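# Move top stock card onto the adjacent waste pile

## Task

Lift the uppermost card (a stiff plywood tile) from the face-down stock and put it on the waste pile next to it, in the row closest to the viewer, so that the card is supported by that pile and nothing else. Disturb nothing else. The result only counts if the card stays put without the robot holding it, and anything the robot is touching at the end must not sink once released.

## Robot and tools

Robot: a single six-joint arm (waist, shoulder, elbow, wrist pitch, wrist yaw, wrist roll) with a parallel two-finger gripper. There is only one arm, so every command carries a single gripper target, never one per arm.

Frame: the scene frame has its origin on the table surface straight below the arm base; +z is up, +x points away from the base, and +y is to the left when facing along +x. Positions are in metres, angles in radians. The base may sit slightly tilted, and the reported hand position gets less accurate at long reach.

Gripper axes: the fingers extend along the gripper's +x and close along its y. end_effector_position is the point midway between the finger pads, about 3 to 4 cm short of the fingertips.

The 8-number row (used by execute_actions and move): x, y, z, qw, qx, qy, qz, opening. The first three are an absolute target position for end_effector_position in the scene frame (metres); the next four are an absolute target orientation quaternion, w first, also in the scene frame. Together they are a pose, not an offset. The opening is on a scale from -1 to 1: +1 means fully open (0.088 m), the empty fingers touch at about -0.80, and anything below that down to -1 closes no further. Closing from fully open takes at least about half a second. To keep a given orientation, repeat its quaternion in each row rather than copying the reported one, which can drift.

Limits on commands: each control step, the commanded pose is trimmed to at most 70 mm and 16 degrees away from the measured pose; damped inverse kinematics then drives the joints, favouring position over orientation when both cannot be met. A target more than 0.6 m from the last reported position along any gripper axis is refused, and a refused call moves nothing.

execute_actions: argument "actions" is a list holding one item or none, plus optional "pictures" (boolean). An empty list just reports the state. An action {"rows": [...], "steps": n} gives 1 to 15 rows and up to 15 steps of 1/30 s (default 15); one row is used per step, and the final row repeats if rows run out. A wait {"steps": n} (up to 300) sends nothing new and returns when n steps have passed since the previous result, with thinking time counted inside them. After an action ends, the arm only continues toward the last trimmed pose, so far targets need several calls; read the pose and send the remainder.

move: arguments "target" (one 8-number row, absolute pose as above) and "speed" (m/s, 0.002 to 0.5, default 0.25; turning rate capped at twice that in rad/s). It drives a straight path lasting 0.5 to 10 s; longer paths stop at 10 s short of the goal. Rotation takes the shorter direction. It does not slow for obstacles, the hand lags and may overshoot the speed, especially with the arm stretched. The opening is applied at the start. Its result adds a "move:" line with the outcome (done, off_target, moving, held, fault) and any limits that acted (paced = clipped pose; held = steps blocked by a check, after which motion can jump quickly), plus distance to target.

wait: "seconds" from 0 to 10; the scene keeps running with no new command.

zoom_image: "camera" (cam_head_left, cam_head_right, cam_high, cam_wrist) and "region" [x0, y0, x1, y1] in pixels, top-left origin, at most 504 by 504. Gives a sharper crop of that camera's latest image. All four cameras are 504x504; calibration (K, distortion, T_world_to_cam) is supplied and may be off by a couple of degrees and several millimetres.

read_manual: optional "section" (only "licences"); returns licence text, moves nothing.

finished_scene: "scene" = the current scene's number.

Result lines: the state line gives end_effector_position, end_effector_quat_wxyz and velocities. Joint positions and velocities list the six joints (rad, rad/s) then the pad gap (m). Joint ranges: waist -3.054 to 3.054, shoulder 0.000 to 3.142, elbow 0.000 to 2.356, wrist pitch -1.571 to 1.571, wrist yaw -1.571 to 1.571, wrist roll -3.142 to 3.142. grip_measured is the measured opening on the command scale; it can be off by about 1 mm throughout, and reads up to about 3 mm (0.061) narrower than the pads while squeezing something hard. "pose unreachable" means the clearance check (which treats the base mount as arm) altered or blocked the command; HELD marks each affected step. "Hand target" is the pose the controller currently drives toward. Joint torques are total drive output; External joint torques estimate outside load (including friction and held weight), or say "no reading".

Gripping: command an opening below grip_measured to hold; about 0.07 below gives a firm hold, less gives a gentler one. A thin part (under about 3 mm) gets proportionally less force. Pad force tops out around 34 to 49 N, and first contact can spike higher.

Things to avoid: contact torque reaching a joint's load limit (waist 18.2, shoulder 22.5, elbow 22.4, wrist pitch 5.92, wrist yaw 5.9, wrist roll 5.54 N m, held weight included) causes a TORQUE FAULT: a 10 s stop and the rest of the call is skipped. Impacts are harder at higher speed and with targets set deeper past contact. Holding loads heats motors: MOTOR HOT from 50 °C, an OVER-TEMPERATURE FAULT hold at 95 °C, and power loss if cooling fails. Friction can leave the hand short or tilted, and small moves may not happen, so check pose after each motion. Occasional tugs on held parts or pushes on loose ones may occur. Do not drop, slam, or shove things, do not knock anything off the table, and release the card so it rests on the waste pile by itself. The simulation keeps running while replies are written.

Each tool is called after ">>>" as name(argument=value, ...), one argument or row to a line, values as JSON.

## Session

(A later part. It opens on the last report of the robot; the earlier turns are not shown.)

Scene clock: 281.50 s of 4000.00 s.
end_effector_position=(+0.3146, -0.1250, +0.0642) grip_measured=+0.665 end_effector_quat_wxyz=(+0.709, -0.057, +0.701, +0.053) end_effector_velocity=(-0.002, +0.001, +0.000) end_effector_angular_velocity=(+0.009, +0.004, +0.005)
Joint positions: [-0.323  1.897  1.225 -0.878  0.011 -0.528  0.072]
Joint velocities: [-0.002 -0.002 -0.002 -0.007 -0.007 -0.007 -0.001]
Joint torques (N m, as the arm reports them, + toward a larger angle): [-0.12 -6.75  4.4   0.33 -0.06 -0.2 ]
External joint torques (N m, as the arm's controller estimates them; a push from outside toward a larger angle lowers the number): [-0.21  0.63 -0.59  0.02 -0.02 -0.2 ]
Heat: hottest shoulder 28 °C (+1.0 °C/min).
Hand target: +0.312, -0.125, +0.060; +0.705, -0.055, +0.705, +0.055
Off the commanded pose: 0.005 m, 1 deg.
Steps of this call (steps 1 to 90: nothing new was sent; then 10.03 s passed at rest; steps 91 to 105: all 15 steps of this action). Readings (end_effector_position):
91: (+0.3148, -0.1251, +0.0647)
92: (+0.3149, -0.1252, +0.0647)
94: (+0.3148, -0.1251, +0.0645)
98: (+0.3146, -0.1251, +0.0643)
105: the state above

>>> execute_actions(
  actions=[
    {"rows": [[0.3117,-0.1249,0.0604,0.7049,-0.0555,0.7049,0.0555,0.64],[0.3117,-0.1249,0.0604,0.7049,-0.0555,0.7049,0.0555,0.62],[0.3117,-0.1249,0.0604,0.7049,-0.0555,0.7049,0.0555,0.6],[0.3117,-0.1249,0.0604,0.7049,-0.0555,0.7049,0.0555,0.58],[0.3117,-0.1249,0.0604,0.7049,-0.0555,0.7049,0.0555,0.565],[0.3117,-0.1249,0.0604,0.7049,-0.0555,0.7049,0.0555,0.55],[0.3117,-0.1249,0.0604,0.7049,-0.0555,0.7049,0.0555,0.535],[0.3117,-0.1249,0.0604,0.7049,-0.0555,0.7049,0.0555,0.52],[0.3117,-0.1249,0.0604,0.7049,-0.0555,0.7049,0.0555,0.505],[0.3117,-0.1249,0.0604,0.7049,-0.0555,0.7049,0.0555,0.49],[0.3117,-0.1249,0.0604,0.7049,-0.0555,0.7049,0.0555,0.475],[0.3117,-0.1249,0.0604,0.7049,-0.0555,0.7049,0.0555,0.46]], "steps": 15},
  ],
  pictures=false,
)

>>> execute_actions(
  actions=[
    {"steps": 15},
  ],
)

Scene clock: 297.23 s of 4000.00 s.
end_effector_position=(+0.3146, -0.1250, +0.0642) grip_measured=+0.491 end_effector_quat_wxyz=(+0.709, -0.057, +0.701, +0.053) end_effector_velocity=(-0.004, +0.004, -0.001) end_effector_angular_velocity=(+0.030, +0.017, +0.020)
Joint positions: [-0.323  1.897  1.225 -0.878  0.011 -0.528  0.063]
Joint velocities: [-0.002  0.002 -0.002 -0.022 -0.022 -0.022 -0.008]
Joint torques (N m, as the arm reports them, + toward a larger angle): [-0.26 -6.56  4.27  0.39 -0.04 -0.21]
External joint torques (N m, as the arm's controller estimates them; a push from outside toward a larger angle lowers the number): [-0.33  0.76 -0.65  0.1  -0.01 -0.21]
Heat: hottest shoulder 28 °C (+0.0 °C/min).
Hand target: +0.312, -0.125, +0.061; +0.705, -0.055, +0.705, +0.056
Off the commanded pose: 0.005 m, 1 deg.
Steps of this call (steps 1 to 90: nothing new was sent; then 12.23 s passed at rest; steps 91 to 105: all 15 steps of this action). Readings (end_effector_position):
91: (+0.3146, -0.1250, +0.0642)
92: (+0.3146, -0.1250, +0.0642)
94: (+0.3146, -0.1250, +0.0642)
98: (+0.3146, -0.1250, +0.0642)
105: the state above

Scene clock: 297.73 s of 4000.00 s.
end_effector_position=(+0.3146, -0.1250, +0.0642) grip_measured=+0.474 end_effector_quat_wxyz=(+0.709, -0.057, +0.701, +0.053) end_effector_velocity=(+0.001, -0.000, +0.000) end_effector_angular_velocity=(+0.004, -0.010, -0.010)
Joint positions: [-0.323  1.897  1.225 -0.878  0.011 -0.528  0.062]
Joint velocities: [-0.002 -0.002 -0.002  0.007 -0.007  0.007 -0.   ]
Joint torques (N m, as the arm reports them, + toward a larger angle): [-0.38 -6.79  4.18  0.36 -0.04 -0.19]
External joint torques (N m, as the arm's controller estimates them; a push from outside toward a larger angle lowers the number): [-0.45  0.62 -0.86  0.02 -0.01 -0.19]
Heat: hottest shoulder 28 °C (+0.0 °C/min).
Hand target: +0.312, -0.125, +0.061; +0.705, -0.055, +0.705, +0.056
Off the commanded pose: 0.005 m, 1 deg.
Steps of this call (steps 1 to 15: nothing new was sent). Readings (end_effector_position):
1: (+0.3146, -0.1250, +0.0642)
2: (+0.3146, -0.1250, +0.0642)
4: (+0.3146, -0.1250, +0.0642)
8: (+0.3146, -0.1250, +0.0642)
15: the state above
camera_calibration (this result's frames):
cam_wrist: T_world_to_cam=[[0.198987, -0.979426, -0.0336055, -0.166154], [-0.923415, -0.198871, 0.32826, 0.267604], [-0.328189, -0.0342878, -0.943989, 0.241566], [0, 0, 0, 1]] pos_world=[0.359452, -0.101234, 0.134609]

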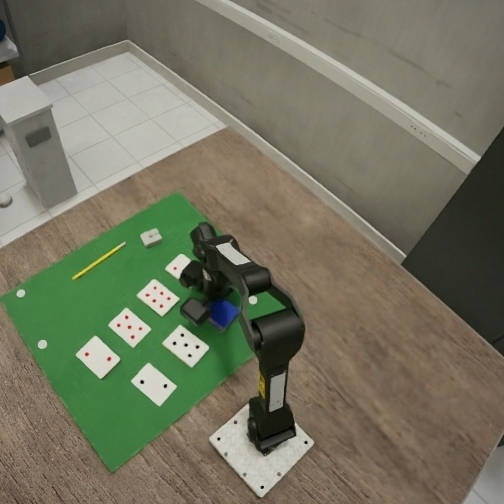

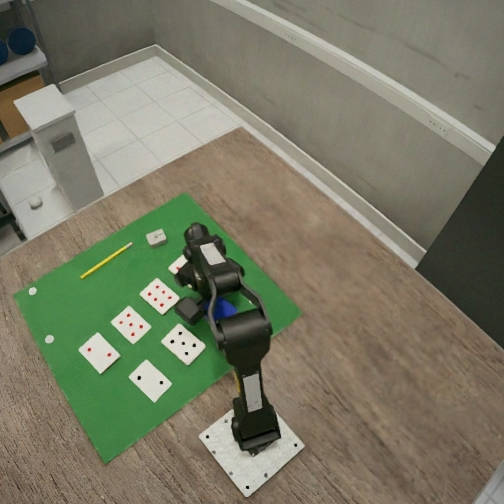

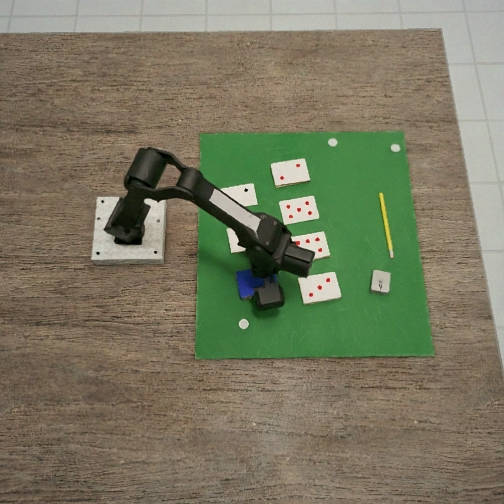

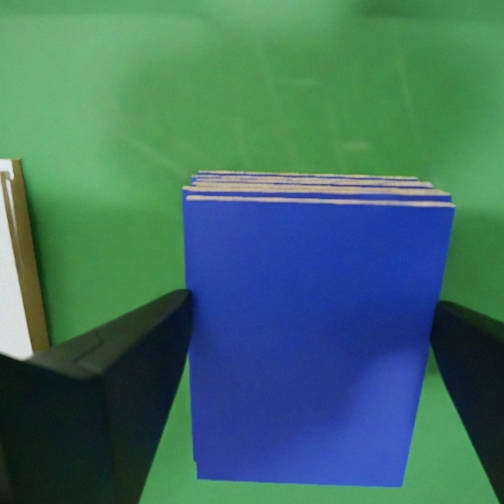

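>>> execute_actions(
  actions=[
    {"rows": [[0.3117,-0.1249,0.0604,0.7049,-0.0555,0.7049,0.0555,0.45],[0.3117,-0.1249,0.0604,0.7049,-0.0555,0.7049,0.0555,0.44],[0.3117,-0.1249,0.0604,0.7049,-0.0555,0.7049,0.0555,0.43],[0.3117,-0.1249,0.0604,0.7049,-0.0555,0.7049,0.0555,0.42],[0.3117,-0.1249,0.0604,0.7049,-0.0555,0.7049,0.0555,0.41]], "steps": 15},
  ],
)

>>> zoom_image(
  camera="cam_wrist",
  region=[380, 180, 500, 360],
)

>>> zoom_image(
  camera="cam_wrist",
  region=[140, 170, 260, 350],
)

Scene clock: 310.73 s of 4000.00 s.
end_effector_position=(+0.3146, -0.1250, +0.0642) grip_measured=+0.463 end_effector_quat_wxyz=(+0.709, -0.057, +0.701, +0.053) end_effector_velocity=(-0.004, -0.003, -0.001) end_effector_angular_velocity=(-0.016, +0.019, +0.005)
Joint positions: [-0.323  1.897  1.225 -0.878  0.011 -0.528  0.062]
Joint velocities: [-0.002  0.002 -0.002 -0.007  0.022 -0.007 -0.   ]
Joint torques (N m, as the arm reports them, + toward a larger angle): [-0.31 -6.67  4.37  0.34 -0.09 -0.2 ]
External joint torques (N m, as the arm's controller estimates them; a push from outside toward a larger angle lowers the number): [-0.36  0.65 -0.6   0.02 -0.06 -0.2 ]
Heat: hottest shoulder 28 °C (+0.0 °C/min).
Hand target: +0.312, -0.125, +0.061; +0.705, -0.055, +0.705, +0.055
Off the commanded pose: 0.005 m, 1 deg.
Steps of this call (steps 1 to 90: nothing new was sent; then 9.50 s passed at rest; steps 91 to 105: all 15 steps of this action). Readings (end_effector_position):
91: (+0.3146, -0.1250, +0.0642)
92: (+0.3146, -0.1250, +0.0642)
94: (+0.3146, -0.1250, +0.0642)
98: (+0.3146, -0.1250, +0.0642)
105: the state above
camera_calibration (this result's frames):
cam_wrist: T_world_to_cam=[[0.198987, -0.979426, -0.0336055, -0.166154], [-0.923415, -0.198871, 0.32826, 0.267604], [-0.328189, -0.0342878, -0.943989, 0.241566], [0, 0, 0, 1]] pos_world=[0.359452, -0.101234, 0.134609]

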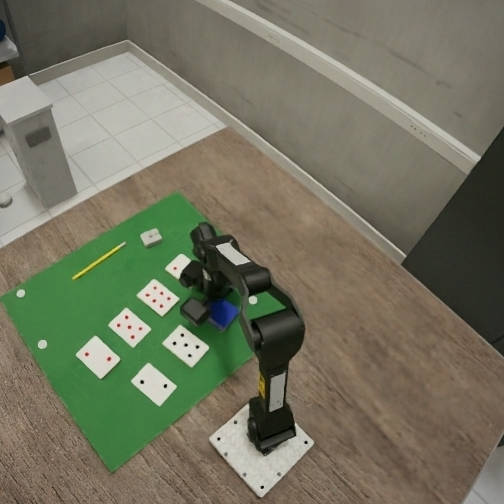

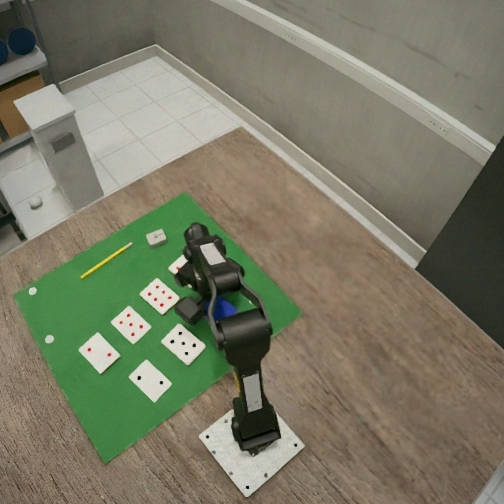

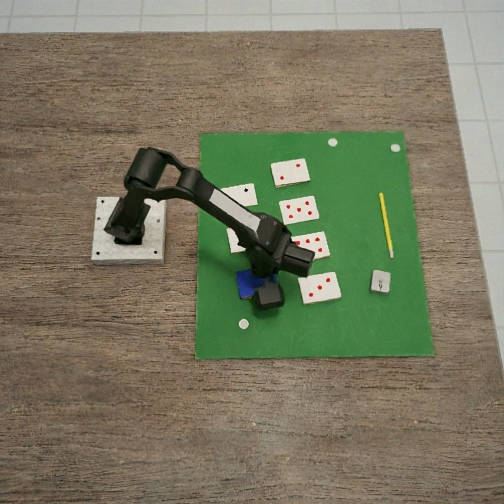

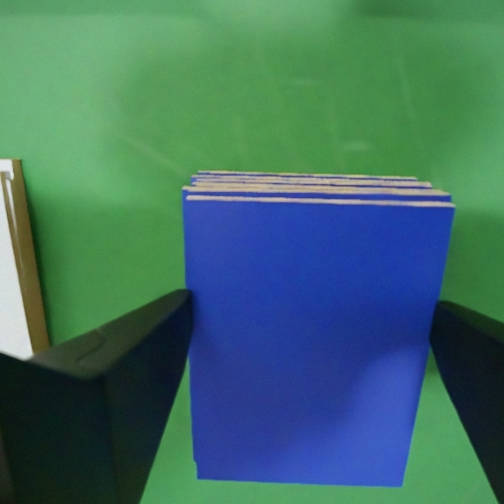

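Region (380, 180, 500, 360) of cam_wrist's 504x504 image, scaled by 2.800, with more detail than that image has.

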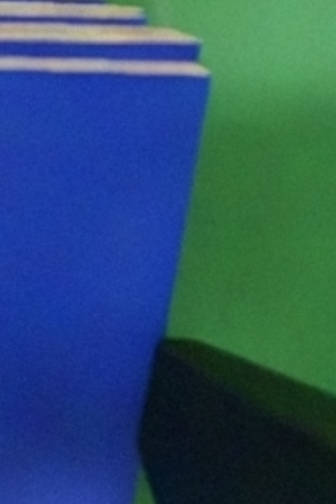

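Region (140, 170, 260, 350) of cam_wrist's 504x504 image, scaled by 2.800, with more detail than that image has.

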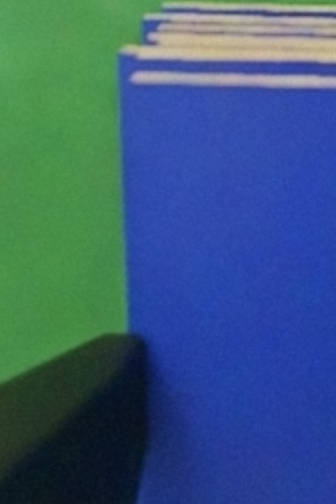

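>>> move(
  target=[0.316, -0.1255, 0.09, 0.7049, -0.0555, 0.7049, 0.0555, 0.39],
  speed=0.02,
)

Scene clock: 322.70 s of 4000.00 s.
end_effector_position=(+0.3121, -0.1243, +0.0817) grip_measured=+0.463 end_effector_quat_wxyz=(+0.696, -0.051, +0.713, +0.059) end_effector_velocity=(-0.001, +0.001, +0.001) end_effector_angular_velocity=(+0.008, -0.001, +0.019)
Joint positions: [-0.323  1.89   1.292 -0.99   0.011 -0.528  0.062]
Joint velocities: [-0.002 -0.002  0.002 -0.007 -0.007 -0.022  0.   ]
Joint torques (N m, as the arm reports them, + toward a larger angle): [ 0.07 -9.14  6.98  0.04 -0.09 -0.03]
External joint torques (N m, as the arm's controller estimates them; a push from outside toward a larger angle lowers the number): [-0.01 -1.69  1.82 -0.24 -0.06 -0.03]
Heat: hottest shoulder 29 °C (+1.0 °C/min).
Hand target: +0.316, -0.126, +0.090; +0.705, -0.056, +0.705, +0.055
Off the commanded pose: 0.009 m, 2 deg.
After step 90, 7.37 s passed at rest.
move: off_target
camera_calibration (this result's frames):
cam_wrist: T_world_to_cam=[[0.197778, -0.978744, -0.0542639, -0.162148], [-0.911152, -0.20397, 0.358049, 0.252815], [-0.361506, -0.0213715, -0.932125, 0.268401], [0, 0, 0, 1]] pos_world=[0.35945, -0.101398, 0.150865]

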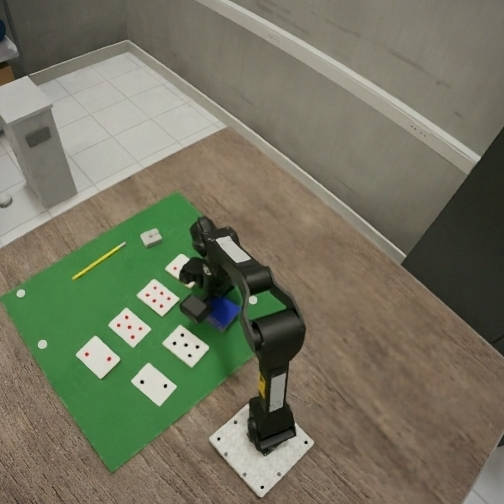

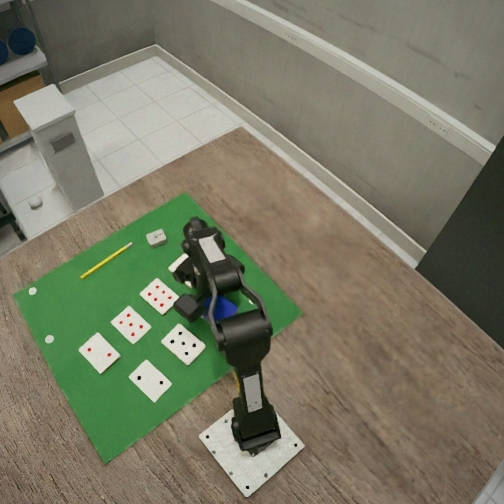

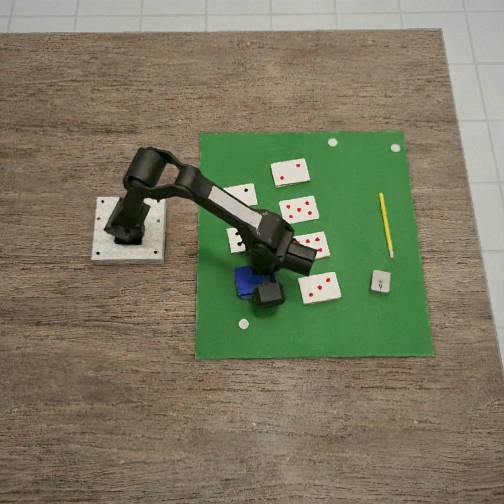

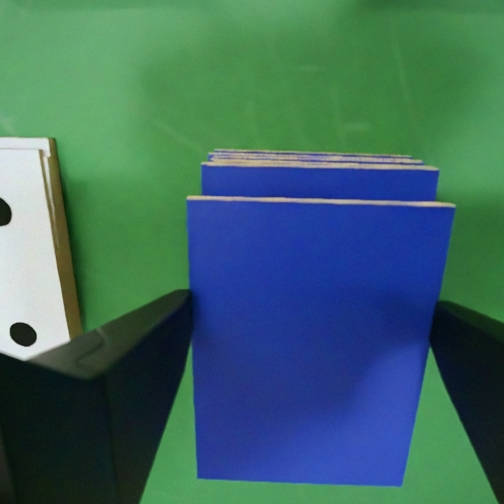

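>>> move(
  target=[0.293, -0.004, 0.085, 0.7049, -0.0555, 0.7049, 0.0555, 0.39],
  speed=0.08,
)

>>> move(
  target=[0.291, -0.004, 0.060, 0.7049, -0.0555, 0.7049, 0.0555, 0.39],
  speed=0.03,
)

Scene clock: 333.33 s of 4000.00 s.
end_effector_position=(+0.2951, -0.0060, +0.0831) grip_measured=+0.452 end_effector_quat_wxyz=(+0.701, -0.057, +0.708, +0.056) end_effector_velocity=(+0.001, +0.003, +0.001) end_effector_angular_velocity=(+0.007, -0.012, -0.000)
Joint positions: [ 0.039  1.737  1.096 -0.935  0.015 -0.171  0.061]
Joint velocities: [ 0.007 -0.007 -0.002  0.007 -0.007  0.007 -0.   ]
Joint torques (N m, as the arm reports them, + toward a larger angle): [ 0.23 -7.69  4.49  0.29  0.15  0.18]
External joint torques (N m, as the arm's controller estimates them; a push from outside toward a larger angle lowers the number): [ 0.16 -1.37 -0.62 -0.03  0.17  0.18]
Heat: hottest shoulder 30 °C (+2.0 °C/min).
Hand target: +0.294, -0.005, +0.085; +0.704, -0.058, +0.706, +0.053
Off the commanded pose: 0.004 m, 1 deg.
After step 150, 3.73 s passed at rest.
move: done
camera_calibration (this result's frames):
cam_wrist: T_world_to_cam=[[0.202931, -0.978373, -0.0400727, -0.0457191], [-0.915542, -0.204095, 0.346594, 0.263239], [-0.347277, -0.0336464, -0.937159, 0.262174], [0, 0, 0, 1]] pos_world=[0.341331, 0.0178165, 0.152629]

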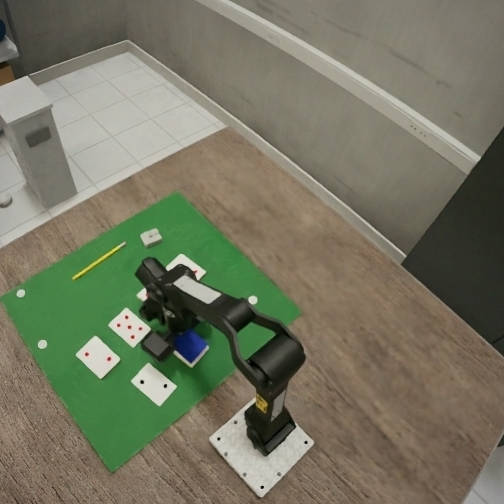

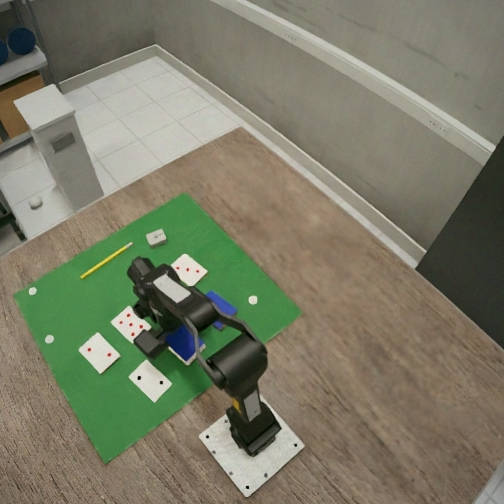

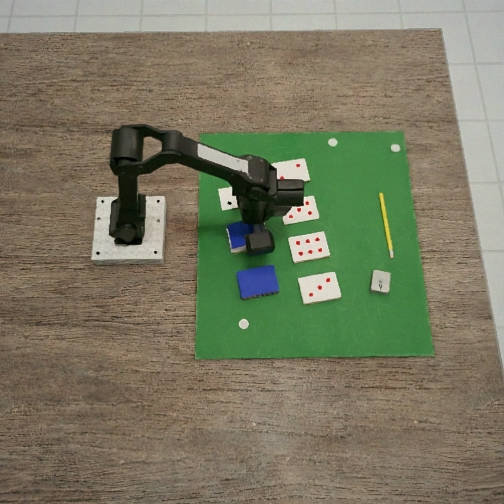

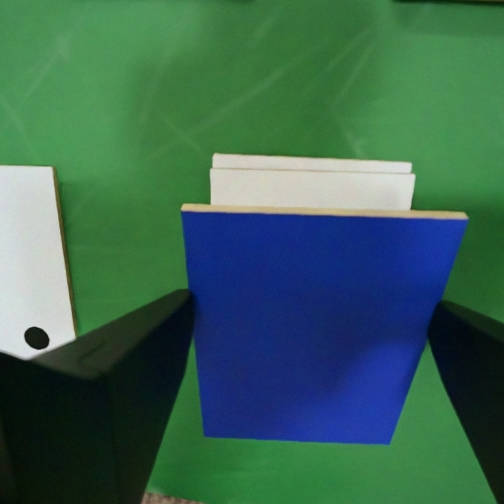

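Scene clock: 334.37 s of 4000.00 s.
end_effector_position=(+0.2935, -0.0039, +0.0646) grip_measured=+0.452 end_effector_quat_wxyz=(+0.709, -0.057, +0.700, +0.057) end_effector_velocity=(-0.001, +0.000, -0.003) end_effector_angular_velocity=(+0.007, -0.007, +0.005)
Joint positions: [ 0.043  1.745  1.025 -0.833  0.01  -0.169  0.061]
Joint velocities: [-0.002 -0.002 -0.017  0.022 -0.007 -0.007 -0.   ]
Joint torques (N m, as the arm reports them, + toward a larger angle): [ 0.22 -5.06  4.25  0.44  0.06  0.19]
External joint torques (N m, as the arm's controller estimates them; a push from outside toward a larger angle lowers the number): [ 0.17  1.16 -0.7   0.1   0.08  0.19]
Heat: hottest shoulder 30 °C (+2.0 °C/min).
Hand target: +0.291, -0.004, +0.060; +0.705, -0.055, +0.705, +0.055
Off the commanded pose: 0.005 m, 1 deg.
move: done
camera_calibration (this result's frames):
cam_wrist: T_world_to_cam=[[0.205433, -0.977845, -0.0402136, -0.0448004], [-0.922666, -0.207214, 0.325192, 0.272069], [-0.32632, -0.0297014, -0.944793, 0.238786], [0, 0, 0, 1]] pos_world=[0.338153, 0.019661, 0.135327]

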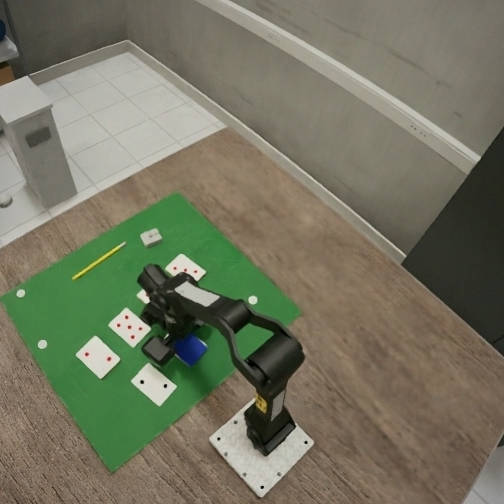

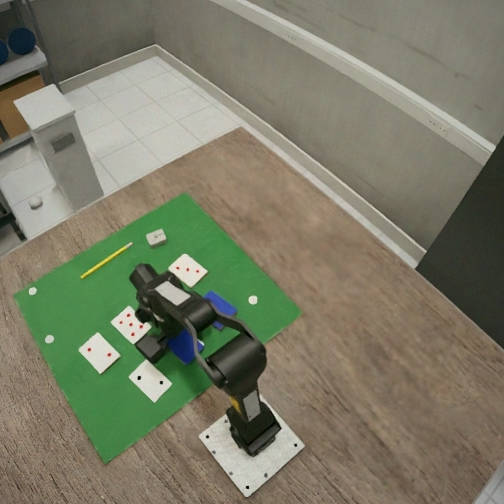

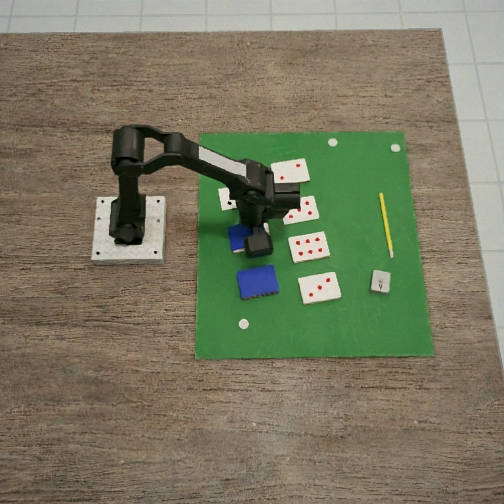

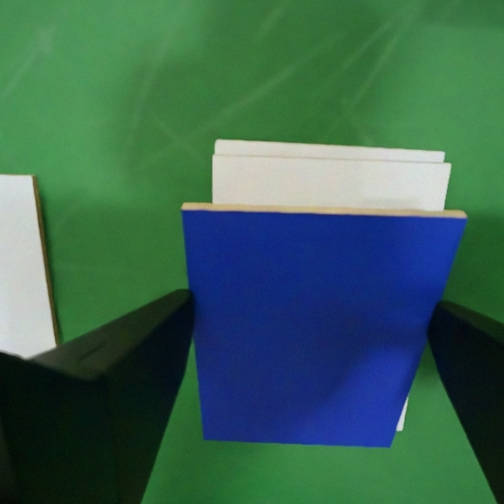

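>>> move(
  target=[0.297, -0.005, 0.082, 0.7049, -0.0555, 0.7049, 0.0555, 0.39],
  speed=0.03,
)

>>> move(
  target=[0.309, -0.0065, 0.076, 0.7049, -0.0555, 0.7049, 0.0555, 0.39],
  speed=0.03,
)

Scene clock: 365.57 s of 4000.00 s.
end_effector_position=(+0.2930, -0.0041, +0.0768) grip_measured=+0.452 end_effector_quat_wxyz=(+0.699, -0.056, +0.711, +0.058) end_effector_velocity=(-0.001, +0.000, +0.003) end_effector_angular_velocity=(+0.008, +0.007, +0.019)
Joint positions: [ 0.043  1.745  1.079 -0.917  0.01  -0.169  0.061]
Joint velocities: [-0.002 -0.002  0.012 -0.022 -0.007 -0.022  0.   ]
Joint torques (N m, as the arm reports them, + toward a larger angle): [-0.21 -7.04  6.71  0.04  0.04  0.06]
External joint torques (N m, as the arm's controller estimates them; a push from outside toward a larger angle lowers the number): [-0.29 -0.72  1.65 -0.26  0.06  0.06]
Heat: hottest shoulder 28 °C (+0.0 °C/min).
Hand target: +0.297, -0.005, +0.082; +0.705, -0.056, +0.705, +0.056
Off the commanded pose: 0.007 m, 1 deg.
After step 90, 27.30 s passed at rest.
move: done
camera_calibration (this result's frames):
cam_wrist: T_world_to_cam=[[0.204494, -0.977762, -0.0465191, -0.0435891], [-0.91251, -0.207615, 0.35245, 0.262548], [-0.354271, -0.0296247, -0.934674, 0.257544], [0, 0, 0, 1]] pos_world=[0.339732, 0.019519, 0.146157]

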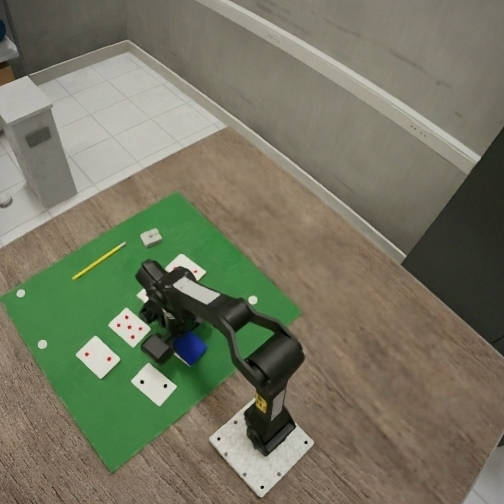

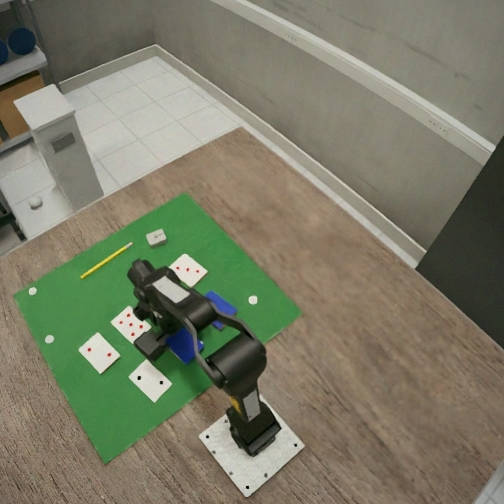

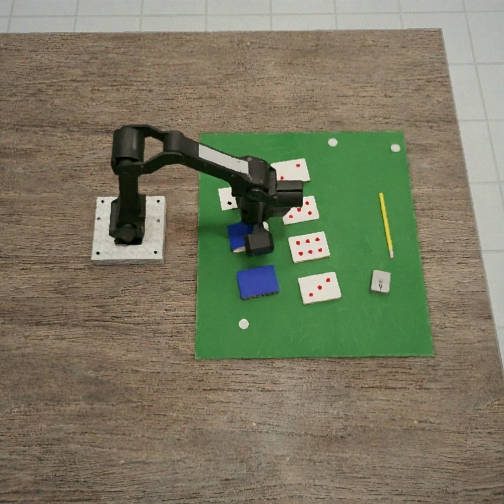

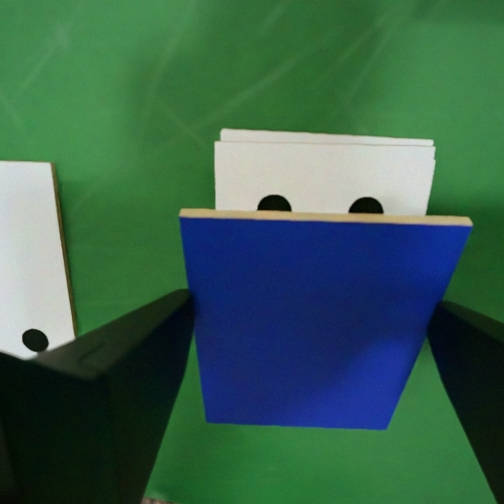

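Scene clock: 366.40 s of 4000.00 s.
end_effector_position=(+0.3047, -0.0053, +0.0758) grip_measured=+0.452 end_effector_quat_wxyz=(+0.703, -0.055, +0.707, +0.057) end_effector_velocity=(+0.000, +0.000, -0.000) end_effector_angular_velocity=(+0.007, +0.007, +0.005)
Joint positions: [ 0.039  1.779  1.116 -0.908  0.01  -0.169  0.061]
Joint velocities: [-0.002  0.007  0.007 -0.007 -0.007 -0.007 -0.   ]
Joint torques (N m, as the arm reports them, + toward a larger angle): [-0.16 -5.37  7.05  0.34  0.06 -0.09]
External joint torques (N m, as the arm's controller estimates them; a push from outside toward a larger angle lowers the number): [-0.24  1.21  2.05  0.05  0.08 -0.09]
Heat: hottest shoulder 28 °C (+0.0 °C/min).
Hand target: +0.309, -0.007, +0.076; +0.705, -0.055, +0.705, +0.056
Off the commanded pose: 0.004 m, 0 deg.
move: done
camera_calibration (this result's frames):
cam_wrist: T_world_to_cam=[[0.201169, -0.978571, -0.0439259, -0.0464152], [-0.917544, -0.203945, 0.341351, 0.275704], [-0.342994, -0.0283651, -0.938909, 0.257527], [0, 0, 0, 1]] pos_world=[0.350638, 0.0181127, 0.145644]

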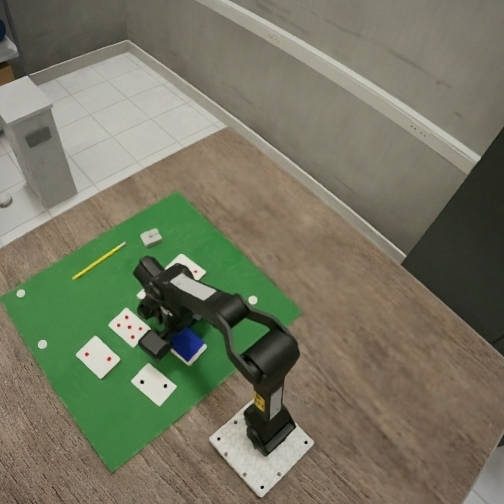

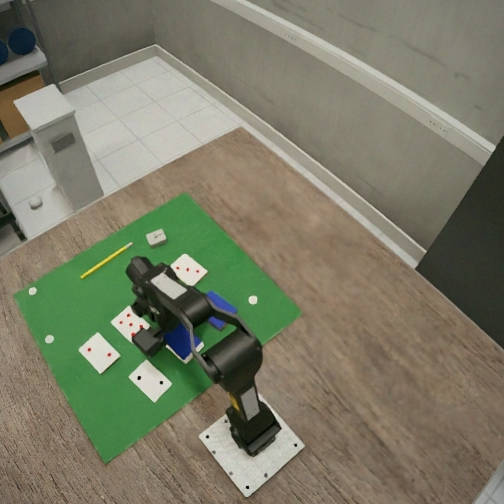

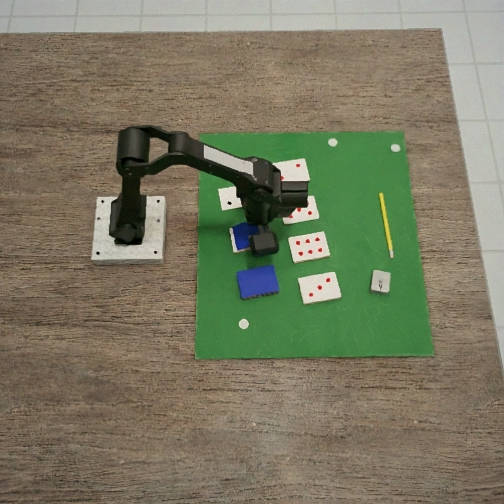

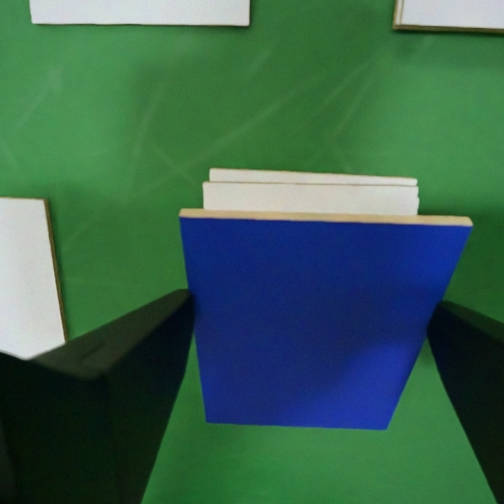

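>>> move(
  target=[0.300, -0.006, 0.056, 0.7049, -0.0555, 0.7049, 0.0555, 0.40],
  speed=0.01,
)

Scene clock: 377.67 s of 4000.00 s.
end_effector_position=(+0.3035, -0.0048, +0.0600) grip_measured=+0.452 end_effector_quat_wxyz=(+0.710, -0.055, +0.700, +0.057) end_effector_velocity=(-0.004, +0.000, -0.001) end_effector_angular_velocity=(+0.008, +0.012, -0.010)
Joint positions: [ 0.04   1.788  1.057 -0.822  0.009 -0.169  0.061]
Joint velocities: [-0.002 -0.002 -0.007 -0.007 -0.007  0.007 -0.   ]
Joint torques (N m, as the arm reports them, + toward a larger angle): [-0.09 -5.93  3.87  0.33  0.09 -0.09]
External joint torques (N m, as the arm's controller estimates them; a push from outside toward a larger angle lowers the number): [-0.18  0.63 -1.06  0.    0.11 -0.09]
Heat: hottest shoulder 28 °C (+0.0 °C/min).
Hand target: +0.300, -0.006, +0.056; +0.705, -0.056, +0.705, +0.055
Off the commanded pose: 0.005 m, 1 deg.
After step 160, 3.30 s passed at rest.
move: done
camera_calibration (this result's frames):
cam_wrist: T_world_to_cam=[[0.20211, -0.978498, -0.04116, -0.0468309], [-0.923609, -0.204413, 0.324286, 0.282917], [-0.325727, -0.0275257, -0.945063, 0.237467], [0, 0, 0, 1]] pos_world=[0.348119, 0.0185446, 0.130748]

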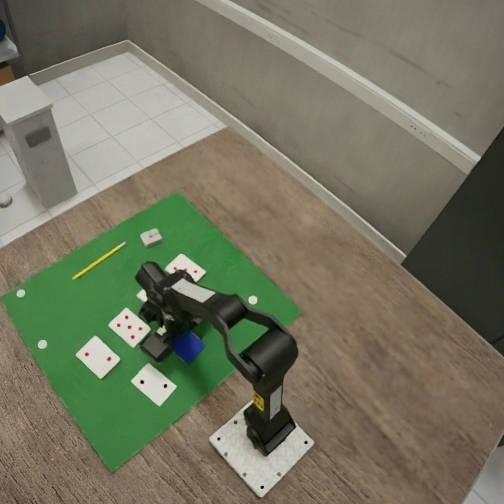

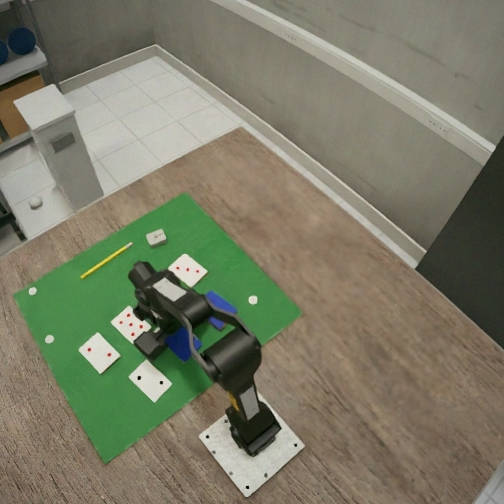

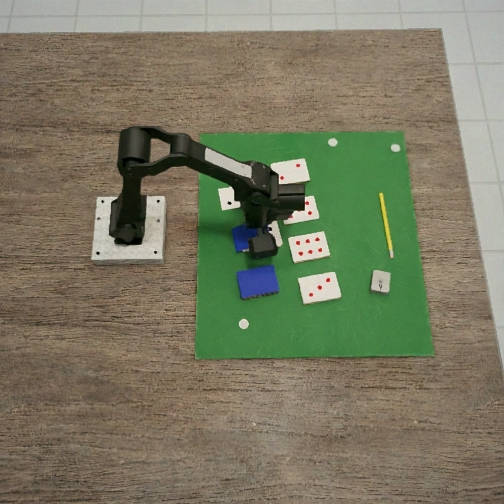

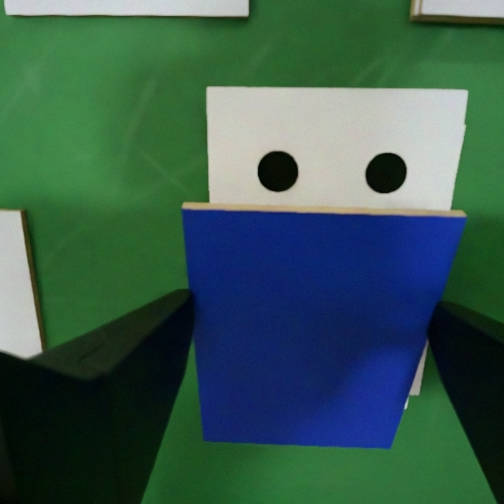

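>>> move(
  target=[0.312, -0.005, 0.09, 0.6206, -0.0614, 0.7802, 0.0489, 0.38],
  speed=0.04,
)

>>> move(
  target=[0.336, -0.002, 0.066, 0.6206, -0.0614, 0.7802, 0.0489, 0.38],
  speed=0.04,
)

Scene clock: 413.83 s of 4000.00 s.
end_effector_position=(+0.3098, -0.0056, +0.0908) grip_measured=+0.452 end_effector_quat_wxyz=(+0.622, -0.061, +0.779, +0.050) end_effector_velocity=(-0.002, -0.000, +0.004) end_effector_angular_velocity=(-0.006, +0.022, +0.011)
Joint positions: [ 0.055  1.949  1.383 -1.222  0.044 -0.148  0.061]
Joint velocities: [ 0.002  0.007  0.022 -0.037  0.007 -0.007 -0.   ]
Joint torques (N m, as the arm reports them, + toward a larger angle): [ 0.47 -6.15  6.74 -0.3   0.14  0.14]
External joint torques (N m, as the arm's controller estimates them; a push from outside toward a larger angle lowers the number): [ 0.33  1.44  1.87 -0.23  0.14  0.14]
Heat: hottest shoulder 28 °C (+0.0 °C/min).
Hand target: +0.312, -0.005, +0.090; +0.621, -0.062, +0.780, +0.048
Off the commanded pose: 0.002 m, 0 deg.
After step 90, 29.93 s passed at rest.
move: done
camera_calibration (this result's frames):
cam_wrist: T_world_to_cam=[[0.191839, -0.980042, -0.052111, -0.0434694], [-0.821788, -0.189436, 0.537381, 0.22779], [-0.536527, -0.0602666, -0.841728, 0.324293], [0, 0, 0, 1]] pos_world=[0.369526, 0.0200937, 0.148291]

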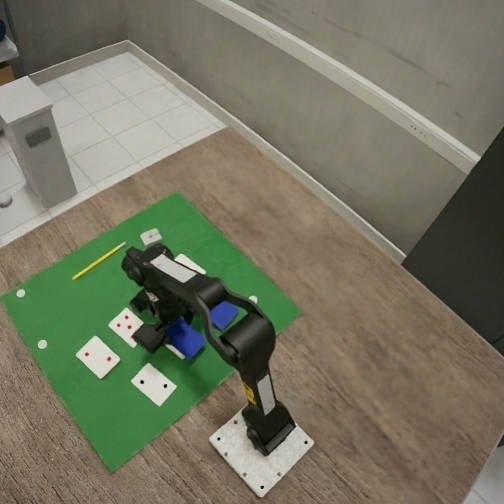

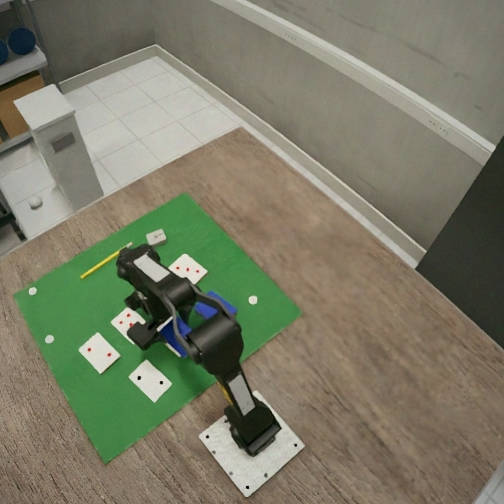

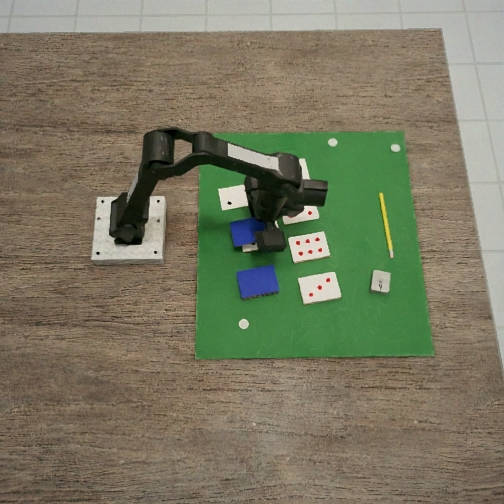

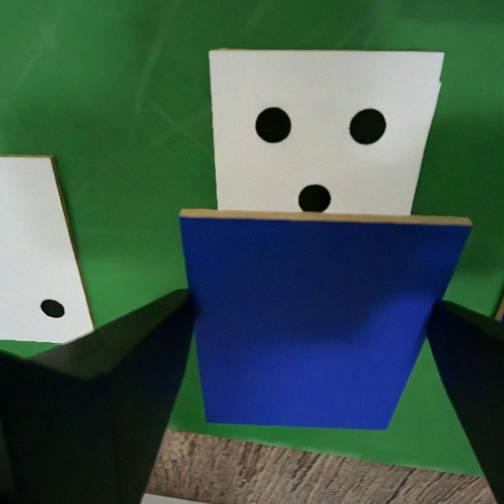

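Scene clock: 415.07 s of 4000.00 s.
end_effector_position=(+0.3322, -0.0033, +0.0673) grip_measured=+0.452 end_effector_quat_wxyz=(+0.619, -0.062, +0.781, +0.050) end_effector_velocity=(-0.003, +0.002, +0.002) end_effector_angular_velocity=(+0.026, +0.018, +0.014)
Joint positions: [ 0.061  2.064  1.453 -1.182  0.044 -0.142  0.061]
Joint velocities: [-0.002  0.002  0.007 -0.022 -0.022 -0.022 -0.   ]
Joint torques (N m, as the arm reports them, + toward a larger angle): [ 0.5  -7.15  6.72 -0.12  0.02  0.18]
External joint torques (N m, as the arm's controller estimates them; a push from outside toward a larger angle lowers the number): [ 0.38  1.08  1.99 -0.03  0.02  0.18]
Heat: hottest shoulder 28 °C (+0.0 °C/min).
Hand target: +0.336, -0.002, +0.066; +0.621, -0.061, +0.780, +0.049
Off the commanded pose: 0.004 m, 0 deg.
move: done
camera_calibration (this result's frames):
cam_wrist: T_world_to_cam=[[0.191767, -0.980068, -0.0518943, -0.0467305], [-0.818801, -0.188917, 0.542103, 0.257945], [-0.541102, -0.0614665, -0.838708, 0.318031], [0, 0, 0, 1]] pos_world=[0.392254, 0.0224794, 0.124477]

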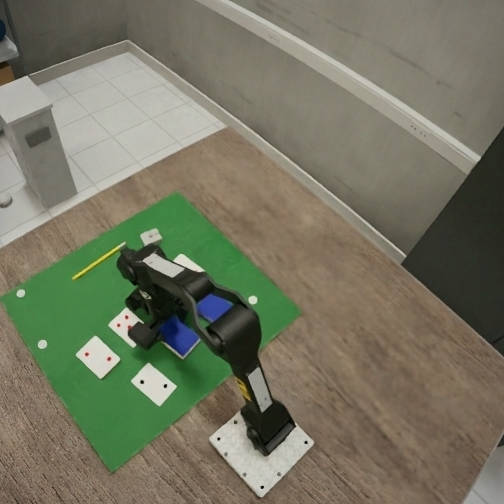

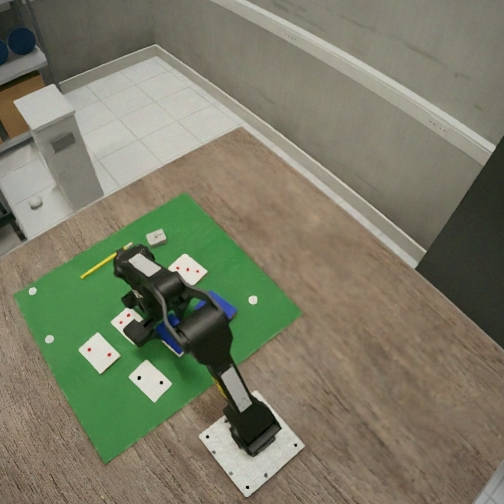

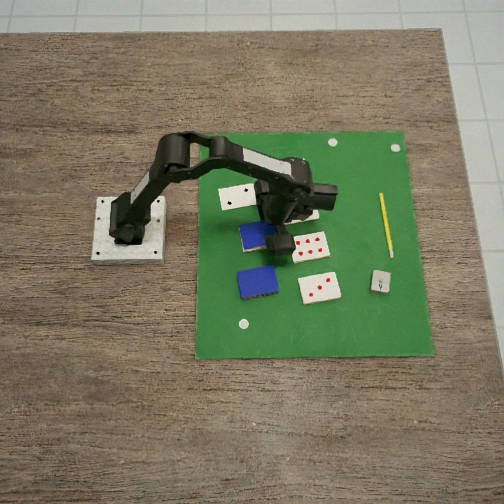

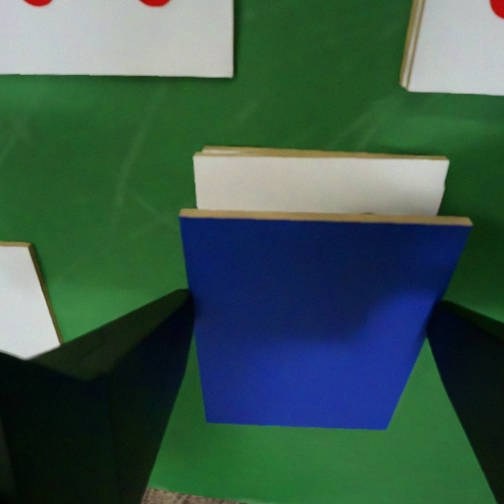

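>>> move(
  target=[0.342, -0.001, 0.060, 0.5824, -0.0637, 0.8091, 0.0459, 0.38],
  speed=0.03,
)

Scene clock: 432.13 s of 4000.00 s.
end_effector_position=(+0.3396, -0.0018, +0.0616) grip_measured=+0.451 end_effector_quat_wxyz=(+0.583, -0.063, +0.808, +0.048) end_effector_velocity=(-0.002, -0.002, -0.000) end_effector_angular_velocity=(-0.010, +0.022, -0.007)
Joint positions: [ 0.069  2.174  1.581 -1.29   0.052 -0.13   0.061]
Joint velocities: [-0.002  0.012  0.012 -0.022  0.007  0.007  0.   ]
Joint torques (N m, as the arm reports them, + toward a larger angle): [ 0.54 -7.5   6.34 -0.51  0.15  0.18]
External joint torques (N m, as the arm's controller estimates them; a push from outside toward a larger angle lowers the number): [ 0.43  1.31  1.68 -0.28  0.13  0.18]
Heat: hottest shoulder 30 °C (+2.0 °C/min).
Hand target: +0.342, -0.001, +0.060; +0.582, -0.064, +0.809, +0.046
Off the commanded pose: 0.003 m, 0 deg.
After step 260, 6.50 s passed at rest.
move: done
camera_calibration (this result's frames):
cam_wrist: T_world_to_cam=[[0.186411, -0.980826, -0.0568523, -0.0448222], [-0.767181, -0.181467, 0.615226, 0.245368], [-0.613746, -0.0710687, -0.786298, 0.338824], [0, 0, 0, 1]] pos_world=[0.404549, 0.0246433, 0.112912]

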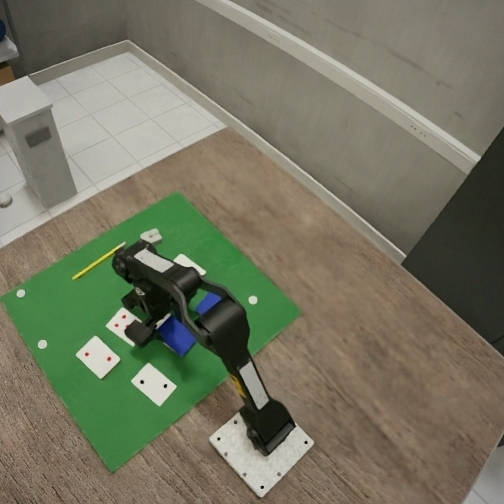

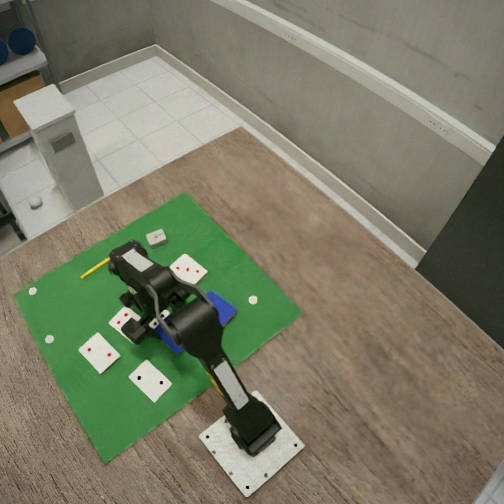

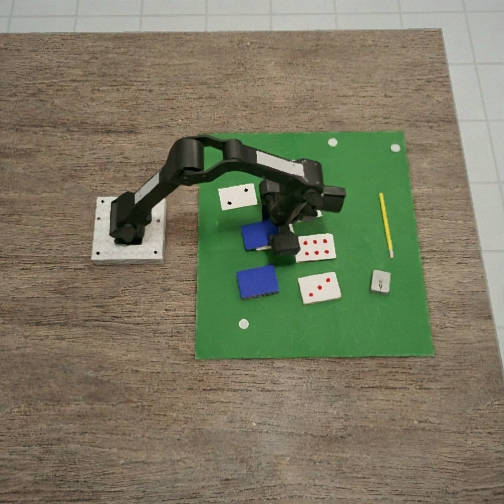

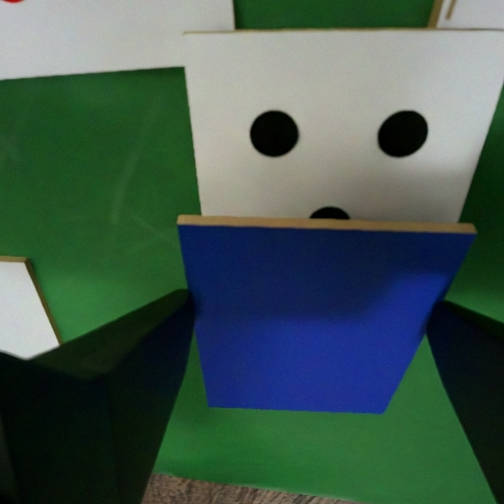

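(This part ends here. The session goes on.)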